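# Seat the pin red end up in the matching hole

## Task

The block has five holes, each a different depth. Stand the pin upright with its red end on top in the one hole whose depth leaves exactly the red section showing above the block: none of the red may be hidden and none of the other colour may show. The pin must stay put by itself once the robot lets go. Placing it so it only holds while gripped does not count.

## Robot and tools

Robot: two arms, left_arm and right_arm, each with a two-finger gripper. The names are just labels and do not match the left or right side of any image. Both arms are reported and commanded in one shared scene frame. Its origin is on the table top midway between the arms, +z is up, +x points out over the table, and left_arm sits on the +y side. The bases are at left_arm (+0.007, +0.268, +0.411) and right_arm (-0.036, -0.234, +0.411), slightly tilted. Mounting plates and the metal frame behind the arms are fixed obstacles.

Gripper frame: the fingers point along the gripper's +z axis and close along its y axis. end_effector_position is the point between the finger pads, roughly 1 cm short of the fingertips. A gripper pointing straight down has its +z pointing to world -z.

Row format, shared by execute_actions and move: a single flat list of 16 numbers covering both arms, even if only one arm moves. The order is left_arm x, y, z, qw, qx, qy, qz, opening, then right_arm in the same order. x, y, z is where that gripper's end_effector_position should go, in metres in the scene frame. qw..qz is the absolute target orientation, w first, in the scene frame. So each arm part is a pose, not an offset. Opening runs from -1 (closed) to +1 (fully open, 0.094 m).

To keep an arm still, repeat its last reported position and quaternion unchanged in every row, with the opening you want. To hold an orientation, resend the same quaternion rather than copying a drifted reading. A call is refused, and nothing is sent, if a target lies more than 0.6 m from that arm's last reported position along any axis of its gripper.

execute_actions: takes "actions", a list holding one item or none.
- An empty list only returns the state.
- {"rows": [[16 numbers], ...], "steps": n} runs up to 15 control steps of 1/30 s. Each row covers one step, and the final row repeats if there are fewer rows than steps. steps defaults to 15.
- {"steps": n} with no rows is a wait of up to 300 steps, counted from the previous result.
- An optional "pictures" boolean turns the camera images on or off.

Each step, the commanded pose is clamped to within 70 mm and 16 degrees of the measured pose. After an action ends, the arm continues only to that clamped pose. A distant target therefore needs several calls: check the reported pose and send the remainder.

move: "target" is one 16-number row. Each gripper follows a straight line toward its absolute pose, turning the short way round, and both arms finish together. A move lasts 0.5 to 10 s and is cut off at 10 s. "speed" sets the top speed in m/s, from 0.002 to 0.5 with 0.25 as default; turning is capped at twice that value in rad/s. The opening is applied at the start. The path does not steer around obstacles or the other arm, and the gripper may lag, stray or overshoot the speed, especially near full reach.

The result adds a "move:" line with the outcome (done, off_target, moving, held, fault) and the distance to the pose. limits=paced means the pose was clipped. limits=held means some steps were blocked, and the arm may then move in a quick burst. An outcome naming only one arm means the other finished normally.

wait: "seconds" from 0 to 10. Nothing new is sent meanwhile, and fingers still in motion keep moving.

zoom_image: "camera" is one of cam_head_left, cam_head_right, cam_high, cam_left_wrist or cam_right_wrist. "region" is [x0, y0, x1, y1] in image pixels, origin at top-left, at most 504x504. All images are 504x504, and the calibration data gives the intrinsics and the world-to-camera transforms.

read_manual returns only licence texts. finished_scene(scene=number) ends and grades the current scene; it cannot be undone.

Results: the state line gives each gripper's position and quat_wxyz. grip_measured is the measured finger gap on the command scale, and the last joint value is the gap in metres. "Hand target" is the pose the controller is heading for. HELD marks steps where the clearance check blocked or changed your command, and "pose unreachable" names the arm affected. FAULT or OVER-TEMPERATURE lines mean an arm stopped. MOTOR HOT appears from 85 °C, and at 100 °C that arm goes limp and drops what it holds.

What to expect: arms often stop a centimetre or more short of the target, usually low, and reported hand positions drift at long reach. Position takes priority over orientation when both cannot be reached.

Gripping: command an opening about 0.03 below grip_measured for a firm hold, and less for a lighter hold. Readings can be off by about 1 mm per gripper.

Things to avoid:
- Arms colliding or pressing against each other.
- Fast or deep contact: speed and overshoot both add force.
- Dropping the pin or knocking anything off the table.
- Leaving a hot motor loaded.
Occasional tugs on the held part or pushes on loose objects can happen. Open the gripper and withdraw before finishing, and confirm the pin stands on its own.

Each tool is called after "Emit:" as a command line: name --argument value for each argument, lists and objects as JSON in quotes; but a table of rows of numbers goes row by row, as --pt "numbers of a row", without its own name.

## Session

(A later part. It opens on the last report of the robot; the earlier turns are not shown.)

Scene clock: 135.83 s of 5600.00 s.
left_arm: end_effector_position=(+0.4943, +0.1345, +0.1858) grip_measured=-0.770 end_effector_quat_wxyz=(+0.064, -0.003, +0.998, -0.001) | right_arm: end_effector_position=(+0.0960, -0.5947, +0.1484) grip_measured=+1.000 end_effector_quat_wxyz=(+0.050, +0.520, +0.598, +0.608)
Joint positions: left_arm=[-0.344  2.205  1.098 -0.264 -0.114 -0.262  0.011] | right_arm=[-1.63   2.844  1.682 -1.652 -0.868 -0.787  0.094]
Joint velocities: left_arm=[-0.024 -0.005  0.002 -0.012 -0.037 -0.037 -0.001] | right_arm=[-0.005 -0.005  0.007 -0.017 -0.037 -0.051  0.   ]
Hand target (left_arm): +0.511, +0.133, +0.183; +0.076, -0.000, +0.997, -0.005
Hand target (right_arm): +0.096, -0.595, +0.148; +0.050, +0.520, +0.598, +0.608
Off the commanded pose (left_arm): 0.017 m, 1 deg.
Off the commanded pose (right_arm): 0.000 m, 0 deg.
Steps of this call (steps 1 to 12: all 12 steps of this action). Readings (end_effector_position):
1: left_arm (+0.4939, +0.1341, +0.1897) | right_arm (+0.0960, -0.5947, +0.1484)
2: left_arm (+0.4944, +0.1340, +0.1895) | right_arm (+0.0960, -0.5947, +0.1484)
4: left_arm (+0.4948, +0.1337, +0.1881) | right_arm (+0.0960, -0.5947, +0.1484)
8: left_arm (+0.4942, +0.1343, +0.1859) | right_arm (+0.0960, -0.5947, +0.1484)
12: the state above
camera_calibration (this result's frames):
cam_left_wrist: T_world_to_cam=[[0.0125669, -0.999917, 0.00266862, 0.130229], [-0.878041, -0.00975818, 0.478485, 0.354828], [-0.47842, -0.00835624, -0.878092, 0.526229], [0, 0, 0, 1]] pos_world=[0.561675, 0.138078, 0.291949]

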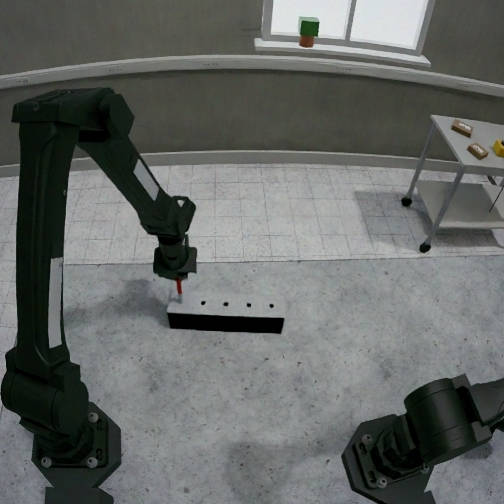

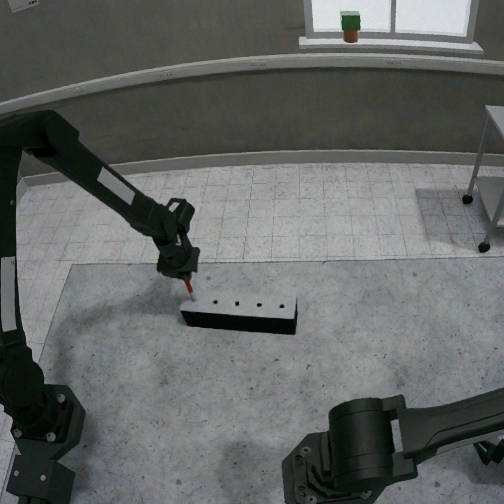

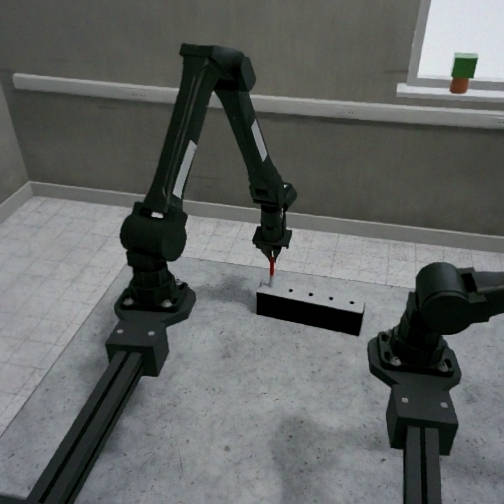

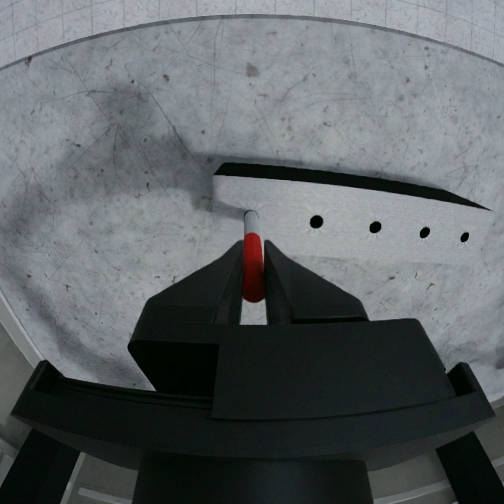

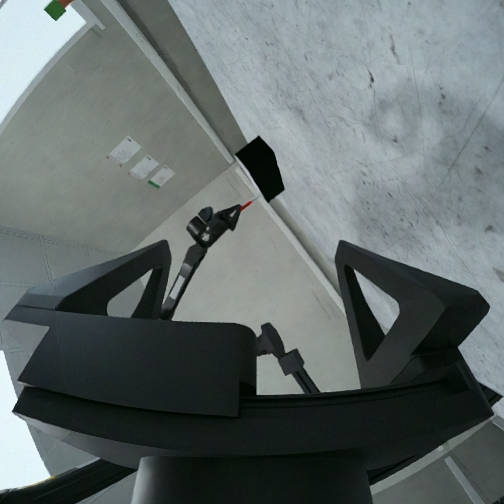

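Emit:
execute_actions --actions '[{"rows":[[0.5105,0.133,0.178,0.076,0,0.997,-0.005,-0.82,0.096,-0.5947,0.1484,0.05,0.52,0.598,0.608,1]],"steps":10}]' --pictures false

Emit:
execute_actions --actions '[{"rows":[[0.51,0.133,0.169,0.076,0,0.997,-0.005,-0.82,0.096,-0.5947,0.1484,0.05,0.52,0.598,0.608,1]],"steps":10}]' --pictures false

Emit:
execute_actions --actions '[{"rows":[[0.509,0.133,0.159,0.076,0,0.997,-0.005,-0.82,0.096,-0.5947,0.1484,0.05,0.52,0.598,0.608,1]],"steps":10}]' --pictures false

Emit:
execute_actions --actions '[{"rows":[[0.508,0.133,0.149,0.076,0,0.997,-0.005,-0.82,0.096,-0.5947,0.1484,0.05,0.52,0.598,0.608,1]],"steps":10}]' --pictures false

Emit:
execute_actions --actions '[{"rows":[[0.5075,0.133,0.140,0.076,0,0.997,-0.005,-0.82,0.096,-0.5947,0.1484,0.05,0.52,0.598,0.608,1]],"steps":12}]'

Emit:
zoom_image --camera "cam_left_wrist" --region '[200,150,310,260]'

Scene clock: 143.43 s of 5600.00 s.
left_arm: end_effector_position=(+0.4941, +0.1347, +0.1809) grip_measured=-0.770 end_effector_quat_wxyz=(+0.064, -0.003, +0.998, -0.001) | right_arm: end_effector_position=(+0.0960, -0.5947, +0.1484) grip_measured=+1.000 end_effector_quat_wxyz=(+0.050, +0.520, +0.598, +0.608)
Joint positions: left_arm=[-0.342  2.216  1.101 -0.255 -0.113 -0.261  0.011] | right_arm=[-1.63   2.844  1.682 -1.652 -0.868 -0.787  0.094]
Joint velocities: left_arm=[ 0.005 -0.015  0.017 -0.002 -0.066  0.051 -0.   ] | right_arm=[ 0.005  0.005  0.002 -0.022  0.007  0.022  0.   ]
Hand target (left_arm): +0.510, +0.133, +0.178; +0.076, -0.000, +0.997, -0.005
Hand target (right_arm): +0.096, -0.595, +0.148; +0.050, +0.520, +0.598, +0.608
Off the commanded pose (left_arm): 0.017 m, 1 deg.
Off the commanded pose (right_arm): 0.000 m, 0 deg.
Steps of this call (steps 1 to 90: nothing new was sent; then 4.27 s passed at rest; steps 91 to 100: all 10 steps of this action). Readings (end_effector_position):
91: left_arm (+0.4946, +0.1344, +0.1856) | right_arm (+0.0960, -0.5947, +0.1484)
92: left_arm (+0.4950, +0.1343, +0.1852) | right_arm (+0.0960, -0.5947, +0.1484)
94: left_arm (+0.4953, +0.1345, +0.1838) | right_arm (+0.0960, -0.5947, +0.1484)
98: left_arm (+0.4940, +0.1347, +0.1810) | right_arm (+0.0960, -0.5947, +0.1484)
100: the state above

Scene clock: 143.77 s of 5600.00 s.
left_arm: end_effector_position=(+0.4935, +0.1348, +0.1710) grip_measured=-0.770 end_effector_quat_wxyz=(+0.064, -0.003, +0.998, -0.001) | right_arm: end_effector_position=(+0.0960, -0.5947, +0.1484) grip_measured=+1.000 end_effector_quat_wxyz=(+0.050, +0.520, +0.598, +0.608)
Joint positions: left_arm=[-0.341  2.241  1.108 -0.238 -0.113 -0.259  0.011] | right_arm=[-1.63   2.844  1.682 -1.652 -0.868 -0.787  0.094]
Joint velocities: left_arm=[-0.005  0.005 -0.017 -0.017  0.051 -0.007 -0.   ] | right_arm=[-0.005 -0.005 -0.007  0.007  0.007 -0.051  0.   ]
Hand target (left_arm): +0.510, +0.133, +0.169; +0.076, +0.000, +0.997, -0.005
Hand target (right_arm): +0.096, -0.595, +0.148; +0.050, +0.520, +0.598, +0.608
Off the commanded pose (left_arm): 0.017 m, 2 deg.
Off the commanded pose (right_arm): 0.000 m, 0 deg.
Steps of this call (steps 1 to 10: all 10 steps of this action). Readings (end_effector_position):
1: left_arm (+0.4945, +0.1346, +0.1805) | right_arm (+0.0960, -0.5947, +0.1484)
2: left_arm (+0.4956, +0.1342, +0.1798) | right_arm (+0.0960, -0.5947, +0.1484)
4: left_arm (+0.4964, +0.1341, +0.1769) | right_arm (+0.0960, -0.5947, +0.1484)
8: left_arm (+0.4936, +0.1349, +0.1715) | right_arm (+0.0960, -0.5947, +0.1484)
10: the state above

Scene clock: 144.10 s of 5600.00 s.
left_arm: end_effector_position=(+0.4949, +0.1350, +0.1632) grip_measured=-0.770 end_effector_quat_wxyz=(+0.066, -0.004, +0.998, -0.002) | right_arm: end_effector_position=(+0.0960, -0.5947, +0.1484) grip_measured=+1.000 end_effector_quat_wxyz=(+0.050, +0.520, +0.598, +0.608)
Joint positions: left_arm=[-0.339  2.261  1.116 -0.221 -0.113 -0.258  0.011] | right_arm=[-1.63   2.844  1.682 -1.652 -0.868 -0.787  0.094]
Joint velocities: left_arm=[-0.015 -0.015  0.017  0.007  0.022 -0.051  0.001] | right_arm=[-0.005 -0.005 -0.017  0.002  0.051  0.022  0.   ]
Hand target (left_arm): +0.509, +0.133, +0.159; +0.076, -0.000, +0.997, -0.005
Hand target (right_arm): +0.096, -0.595, +0.148; +0.050, +0.520, +0.598, +0.608
Off the commanded pose (left_arm): 0.015 m, 1 deg.
Off the commanded pose (right_arm): 0.000 m, 0 deg.
Steps of this call (steps 1 to 10: all 10 steps of this action). Readings (end_effector_position):
1: left_arm (+0.4938, +0.1347, +0.1706) | right_arm (+0.0960, -0.5947, +0.1484)
2: left_arm (+0.4953, +0.1345, +0.1700) | right_arm (+0.0960, -0.5947, +0.1484)
4: left_arm (+0.4960, +0.1345, +0.1673) | right_arm (+0.0960, -0.5947, +0.1484)
8: left_arm (+0.4945, +0.1351, +0.1631) | right_arm (+0.0960, -0.5947, +0.1484)
10: the state above

Scene clock: 144.43 s of 5600.00 s.
left_arm: end_effector_position=(+0.4951, +0.1352, +0.1544) grip_measured=-0.770 end_effector_quat_wxyz=(+0.067, -0.004, +0.998, -0.002) | right_arm: end_effector_position=(+0.0960, -0.5947, +0.1484) grip_measured=+1.000 end_effector_quat_wxyz=(+0.050, +0.520, +0.598, +0.608)
Joint positions: left_arm=[-0.337  2.283  1.123 -0.204 -0.113 -0.257  0.011] | right_arm=[-1.63   2.844  1.682 -1.652 -0.868 -0.787  0.094]
Joint velocities: left_arm=[-0.005 -0.005 -0.007 -0.002 -0.081  0.081 -0.   ] | right_arm=[-0.005 -0.015  0.002 -0.017  0.037 -0.081  0.   ]
Hand target (left_arm): +0.508, +0.133, +0.149; +0.076, +0.000, +0.997, -0.005
Hand target (right_arm): +0.096, -0.595, +0.148; +0.050, +0.520, +0.598, +0.608
Off the commanded pose (left_arm): 0.014 m, 1 deg.
Off the commanded pose (right_arm): 0.000 m, 0 deg.
Steps of this call (steps 1 to 10: all 10 steps of this action). Readings (end_effector_position):
1: left_arm (+0.4950, +0.1349, +0.1626) | right_arm (+0.0960, -0.5947, +0.1484)
2: left_arm (+0.4958, +0.1346, +0.1617) | right_arm (+0.0960, -0.5947, +0.1484)
4: left_arm (+0.4954, +0.1346, +0.1581) | right_arm (+0.0960, -0.5947, +0.1484)
8: left_arm (+0.4949, +0.1353, +0.1545) | right_arm (+0.0960, -0.5947, +0.1484)
10: the state above

Scene clock: 144.83 s of 5600.00 s.
left_arm: end_effector_position=(+0.4955, +0.1354, +0.1462) grip_measured=-0.770 end_effector_quat_wxyz=(+0.067, -0.005, +0.998, -0.002) | right_arm: end_effector_position=(+0.0960, -0.5947, +0.1484) grip_measured=+1.000 end_effector_quat_wxyz=(+0.050, +0.520, +0.598, +0.608)
Joint positions: left_arm=[-0.335  2.304  1.132 -0.191 -0.112 -0.256  0.011] | right_arm=[-1.63   2.844  1.682 -1.652 -0.868 -0.787  0.094]
Joint velocities: left_arm=[-0.005 -0.015  0.002  0.007  0.022 -0.037  0.   ] | right_arm=[-0.015 -0.024 -0.002  0.007 -0.066  0.022  0.   ]
Hand target (left_arm): +0.507, +0.133, +0.140; +0.076, -0.000, +0.997, -0.005
Hand target (right_arm): +0.096, -0.595, +0.148; +0.050, +0.520, +0.598, +0.608
Off the commanded pose (left_arm): 0.014 m, 1 deg.
Off the commanded pose (right_arm): 0.000 m, 0 deg.
Steps of this call (steps 1 to 12: all 12 steps of this action). Readings (end_effector_position):
1: left_arm (+0.4953, +0.1351, +0.1540) | right_arm (+0.0960, -0.5947, +0.1484)
2: left_arm (+0.4960, +0.1348, +0.1531) | right_arm (+0.0960, -0.5947, +0.1484)
4: left_arm (+0.4960, +0.1352, +0.1509) | right_arm (+0.0960, -0.5947, +0.1484)
8: left_arm (+0.4954, +0.1354, +0.1466) | right_arm (+0.0960, -0.5947, +0.1484)
12: the state above
camera_calibration (this result's frames):
cam_left_wrist: T_world_to_cam=[[0.0153156, -0.999874, 0.00416135, 0.129601], [-0.881129, -0.0115292, 0.472736, 0.377406], [-0.472628, -0.0109069, -0.881195, 0.489959], [0, 0, 0, 1]] pos_world=[0.562127, 0.13928, 0.252797]

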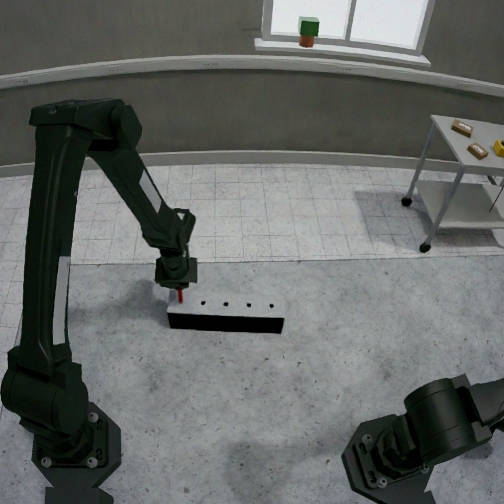

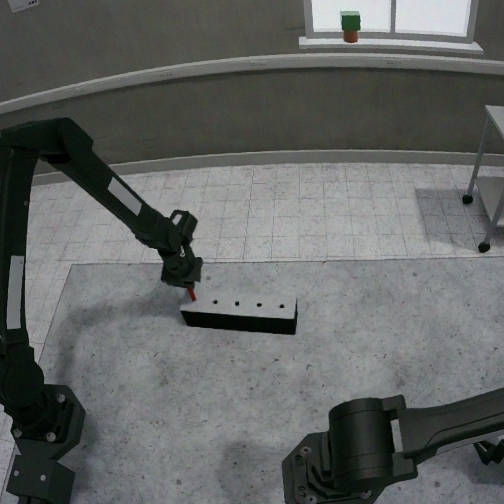

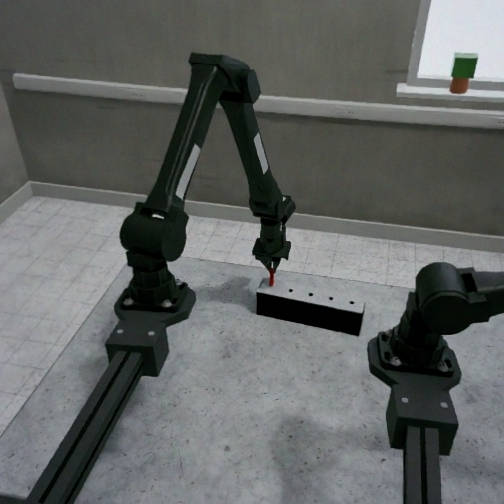

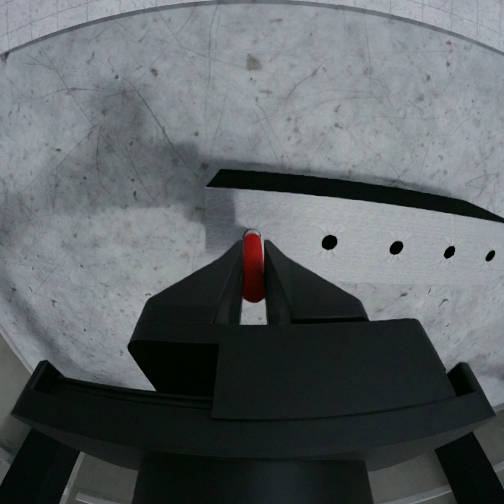

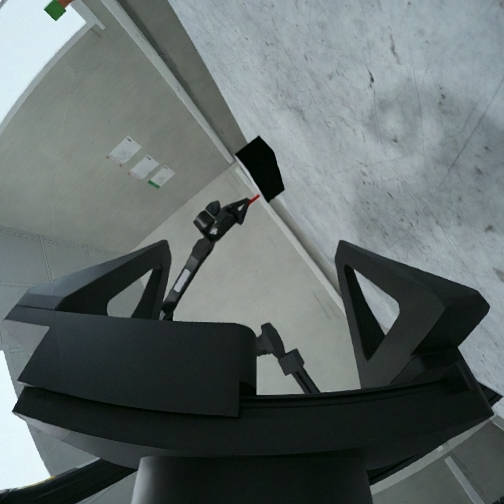

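Region (200, 150, 310, 260) of cam_left_wrist's 504x504 image, scaled by 4.582, with more detail than that image has.

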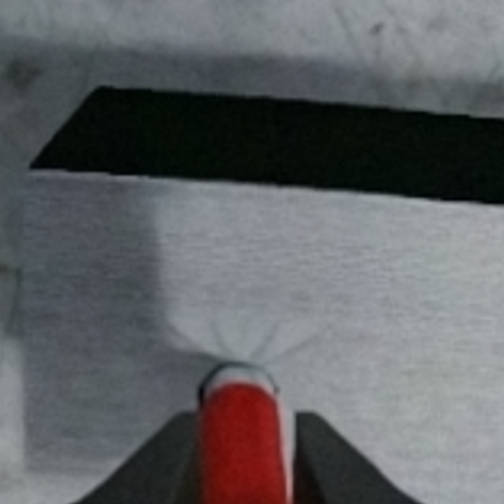

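Emit:
execute_actions --actions '[{"rows":[[0.5075,0.135,0.132,0.076,0,0.997,-0.005,-0.82,0.096,-0.5947,0.1484,0.05,0.52,0.598,0.608,1]],"steps":12}]' --pictures false

Emit:
execute_actions --actions '[{"rows":[[0.507,0.135,0.125,0.076,0,0.997,-0.005,-0.82,0.096,-0.5947,0.1484,0.05,0.52,0.598,0.608,1]]}]'

Emit:
zoom_image --camera "cam_left_wrist" --region '[200,150,310,260]'

Scene clock: 149.17 s of 5600.00 s.
left_arm: end_effector_position=(+0.4961, +0.1357, +0.1391) grip_measured=-0.770 end_effector_quat_wxyz=(+0.068, -0.004, +0.998, -0.003) | right_arm: end_effector_position=(+0.0960, -0.5947, +0.1484) grip_measured=+1.000 end_effector_quat_wxyz=(+0.050, +0.520, +0.598, +0.608)
Joint positions: left_arm=[-0.332  2.322  1.14  -0.178 -0.11  -0.251  0.011] | right_arm=[-1.63   2.844  1.682 -1.652 -0.868 -0.787  0.094]
Joint velocities: left_arm=[-0.015 -0.005 -0.012  0.017 -0.066  0.051 -0.   ] | right_arm=[-0.005  0.015  0.007 -0.022  0.022  0.066  0.   ]
Hand target (left_arm): +0.507, +0.135, +0.132; +0.076, +0.000, +0.997, -0.005
Hand target (right_arm): +0.096, -0.595, +0.148; +0.050, +0.520, +0.598, +0.608
Off the commanded pose (left_arm): 0.013 m, 1 deg.
Off the commanded pose (right_arm): 0.000 m, 0 deg.
Steps of this call (steps 1 to 90: nothing new was sent; then 0.93 s passed at rest; steps 91 to 102: all 12 steps of this action). Readings (end_effector_position):
91: left_arm (+0.4956, +0.1353, +0.1459) | right_arm (+0.0960, -0.5947, +0.1484)
92: left_arm (+0.4961, +0.1353, +0.1452) | right_arm (+0.0960, -0.5947, +0.1484)
94: left_arm (+0.4958, +0.1354, +0.1422) | right_arm (+0.0960, -0.5947, +0.1484)
98: left_arm (+0.4961, +0.1357, +0.1391) | right_arm (+0.0960, -0.5947, +0.1484)
102: the state above

Scene clock: 149.67 s of 5600.00 s.
left_arm: end_effector_position=(+0.4961, +0.1356, +0.1388) grip_measured=-0.770 end_effector_quat_wxyz=(+0.068, -0.003, +0.998, -0.003) | right_arm: end_effector_position=(+0.0960, -0.5947, +0.1484) grip_measured=+1.000 end_effector_quat_wxyz=(+0.050, +0.520, +0.598, +0.608)
Joint positions: left_arm=[-0.332  2.323  1.14  -0.177 -0.11  -0.25   0.011] | right_arm=[-1.63   2.844  1.682 -1.652 -0.868 -0.787  0.094]
Joint velocities: left_arm=[-0.015 -0.015 -0.012  0.012 -0.095  0.037  0.001] | right_arm=[-0.005  0.005 -0.022  0.012 -0.051 -0.007  0.   ]
Hand target (left_arm): +0.506, +0.135, +0.126; +0.076, -0.000, +0.997, -0.005
Hand target (right_arm): +0.096, -0.595, +0.148; +0.050, +0.520, +0.598, +0.608
Off the commanded pose (left_arm): 0.018 m, 1 deg.
Off the commanded pose (right_arm): 0.000 m, 0 deg.
Steps of this call (steps 1 to 15: all 15 steps of this action). Readings (end_effector_position):
1: left_arm (+0.4960, +0.1357, +0.1388) | right_arm (+0.0960, -0.5947, +0.1484)
2: left_arm (+0.4961, +0.1356, +0.1388) | right_arm (+0.0960, -0.5947, +0.1484)
4: left_arm (+0.4961, +0.1356, +0.1388) | right_arm (+0.0960, -0.5947, +0.1484)
8: left_arm (+0.4961, +0.1356, +0.1388) | right_arm (+0.0960, -0.5947, +0.1484)
15: the state above
camera_calibration (this result's frames):
cam_left_wrist: T_world_to_cam=[[0.0122057, -0.999907, 0.00603863, 0.131179], [-0.882049, -0.00792202, 0.471091, 0.381604], [-0.470999, -0.0110764, -0.882064, 0.483083], [0, 0, 0, 1]] pos_world=[0.562524, 0.139541, 0.245548]

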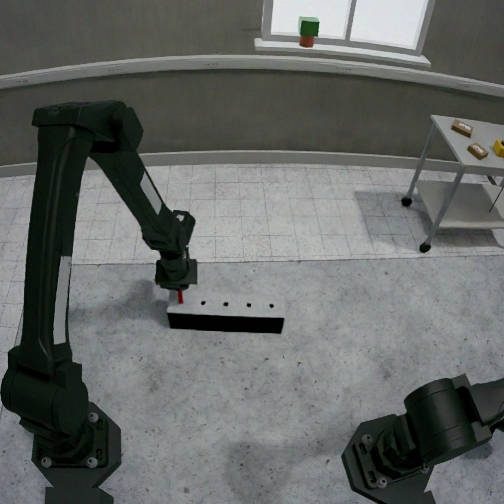

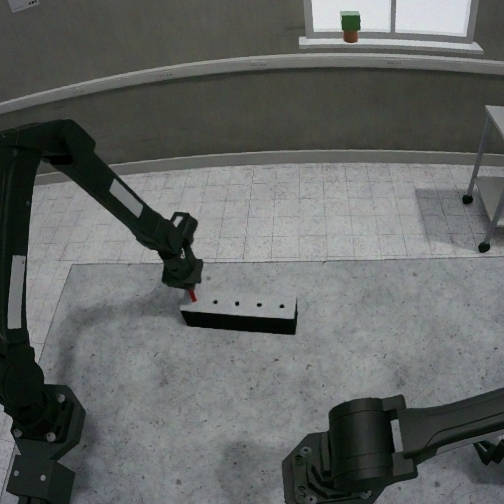

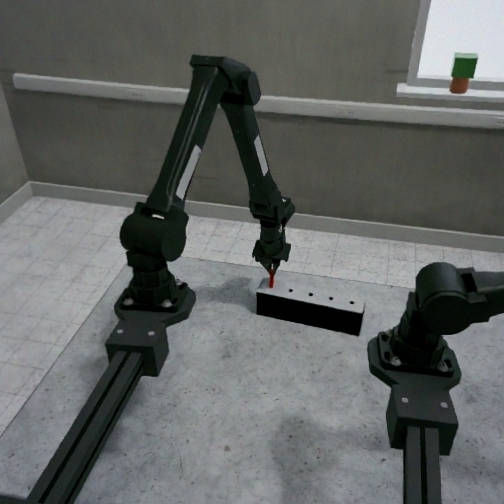

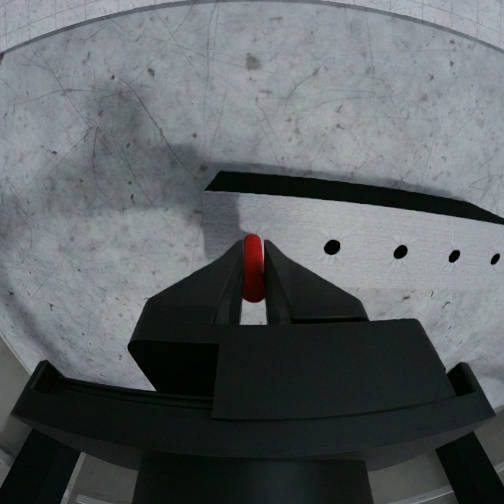

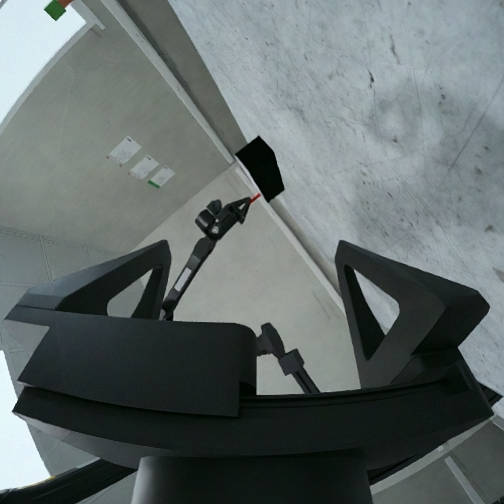

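Region (200, 150, 310, 260) of cam_left_wrist's 504x504 image, scaled by 4.582, with more detail than that image has.

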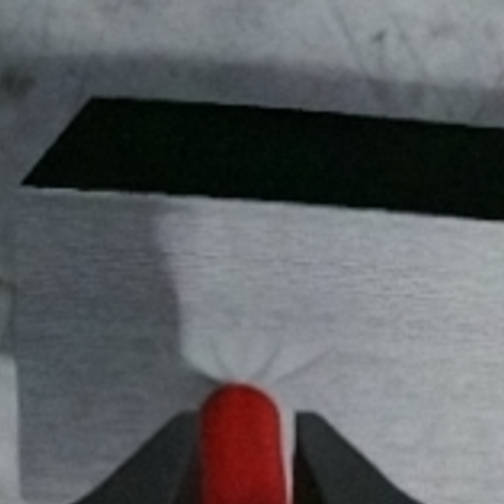

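Match.

Emit:
execute_actions --actions '[{"rows":[[0.5,0.135,0.14,0.07,0,0.997,-0.005,0,0.096,-0.5947,0.1484,0.05,0.52,0.598,0.608,1]],"steps":10}]' --pictures false

Emit:
move --target '[0.49,0.135,0.22,0.07,0,0.997,-0.005,0,0.096,-0.5947,0.1484,0.05,0.52,0.598,0.608,1]'

Scene clock: 153.97 s of 5600.00 s.
left_arm: end_effector_position=(+0.4960, +0.1354, +0.1388) grip_measured=-0.002 end_effector_quat_wxyz=(+0.068, -0.003, +0.998, -0.004) | right_arm: end_effector_position=(+0.0960, -0.5947, +0.1484) grip_measured=+1.000 end_effector_quat_wxyz=(+0.050, +0.520, +0.598, +0.608)
Joint positions: left_arm=[-0.332  2.323  1.14  -0.177 -0.109 -0.25   0.047] | right_arm=[-1.63   2.844  1.682 -1.652 -0.868 -0.787  0.094]
Joint velocities: left_arm=[-0.005 -0.005 -0.007  0.002  0.051 -0.037 -0.   ] | right_arm=[-0.005  0.005 -0.017 -0.012 -0.051  0.007  0.   ]
Hand target (left_arm): +0.500, +0.135, +0.140; +0.070, -0.000, +0.998, -0.005
Hand target (right_arm): +0.096, -0.595, +0.148; +0.050, +0.520, +0.598, +0.608
Off the commanded pose (left_arm): 0.004 m, 0 deg.
Off the commanded pose (right_arm): 0.000 m, 0 deg.
Steps of this call (steps 1 to 90: nothing new was sent; then 0.97 s passed at rest; steps 91 to 100: all 10 steps of this action). Readings (end_effector_position):
91: left_arm (+0.4961, +0.1356, +0.1388) | right_arm (+0.0960, -0.5947, +0.1484)
92: left_arm (+0.4960, +0.1355, +0.1388) | right_arm (+0.0960, -0.5947, +0.1484)
94: left_arm (+0.4960, +0.1354, +0.1388) | right_arm (+0.0960, -0.5947, +0.1484)
98: left_arm (+0.4960, +0.1354, +0.1388) | right_arm (+0.0960, -0.5947, +0.1484)
100: the state above

Scene clock: 155.17 s of 5600.00 s.
left_arm: end_effector_position=(+0.4989, +0.1355, +0.2243) grip_measured=-0.002 end_effector_quat_wxyz=(+0.080, +0.002, +0.997, -0.008) | right_arm: end_effector_position=(+0.0960, -0.5947, +0.1484) grip_measured=+1.000 end_effector_quat_wxyz=(+0.050, +0.520, +0.598, +0.608)
Joint positions: left_arm=[-0.344  2.106  1.061 -0.291 -0.109 -0.25   0.047] | right_arm=[-1.63   2.844  1.682 -1.652 -0.868 -0.787  0.094]
Joint velocities: left_arm=[ 0.005 -0.015 -0.002 -0.002  0.066 -0.022  0.   ] | right_arm=[ 0.005  0.015 -0.002 -0.017  0.022  0.022  0.   ]
Hand target (left_arm): +0.490, +0.135, +0.220; +0.070, +0.000, +0.998, -0.005
Hand target (right_arm): +0.096, -0.595, +0.148; +0.050, +0.520, +0.598, +0.608
Off the commanded pose (left_arm): 0.010 m, 1 deg.
Off the commanded pose (right_arm): 0.000 m, 0 deg.
move: done
camera_calibration (this result's frames):
cam_left_wrist: T_world_to_cam=[[0.00199165, -0.999893, 0.0145249, 0.133706], [-0.892751, 0.00476629, 0.450525, 0.3521], [-0.450545, -0.0138644, -0.892646, 0.552336], [0, 0, 0, 1]] pos_world=[0.562924, 0.139672, 0.332469]

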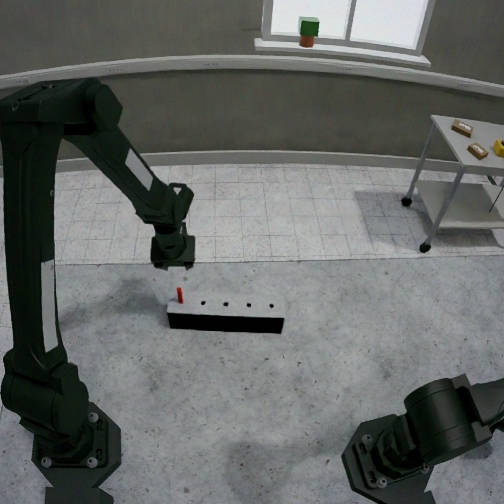

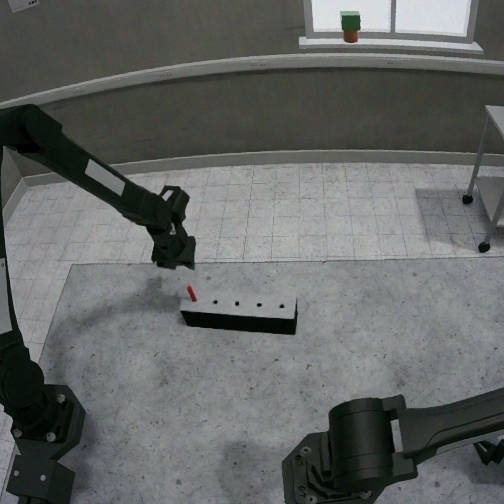

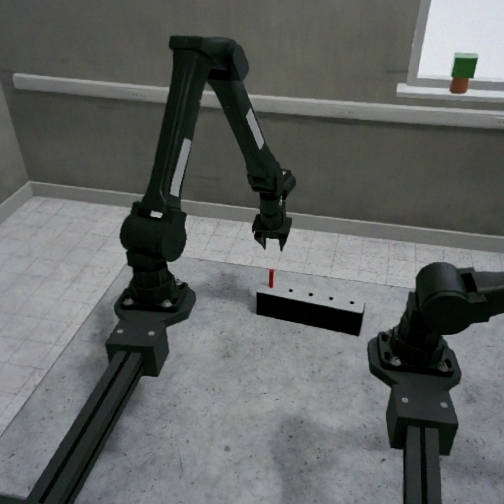

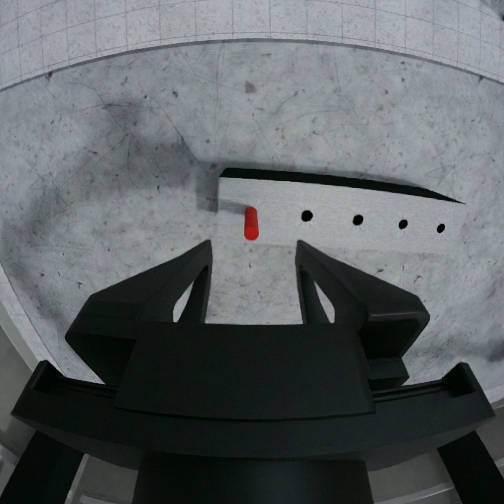

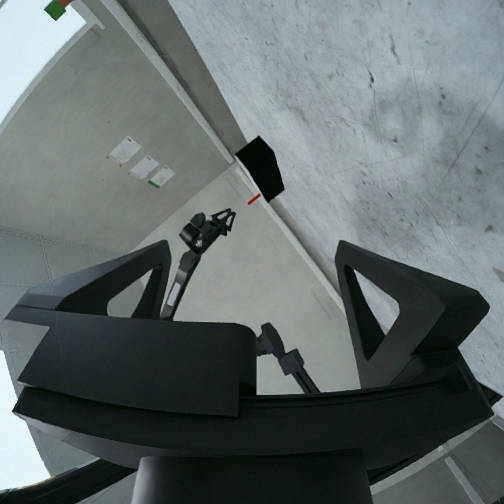

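Emit:
finished_scene --scene 1

The scene is finished: the task was done.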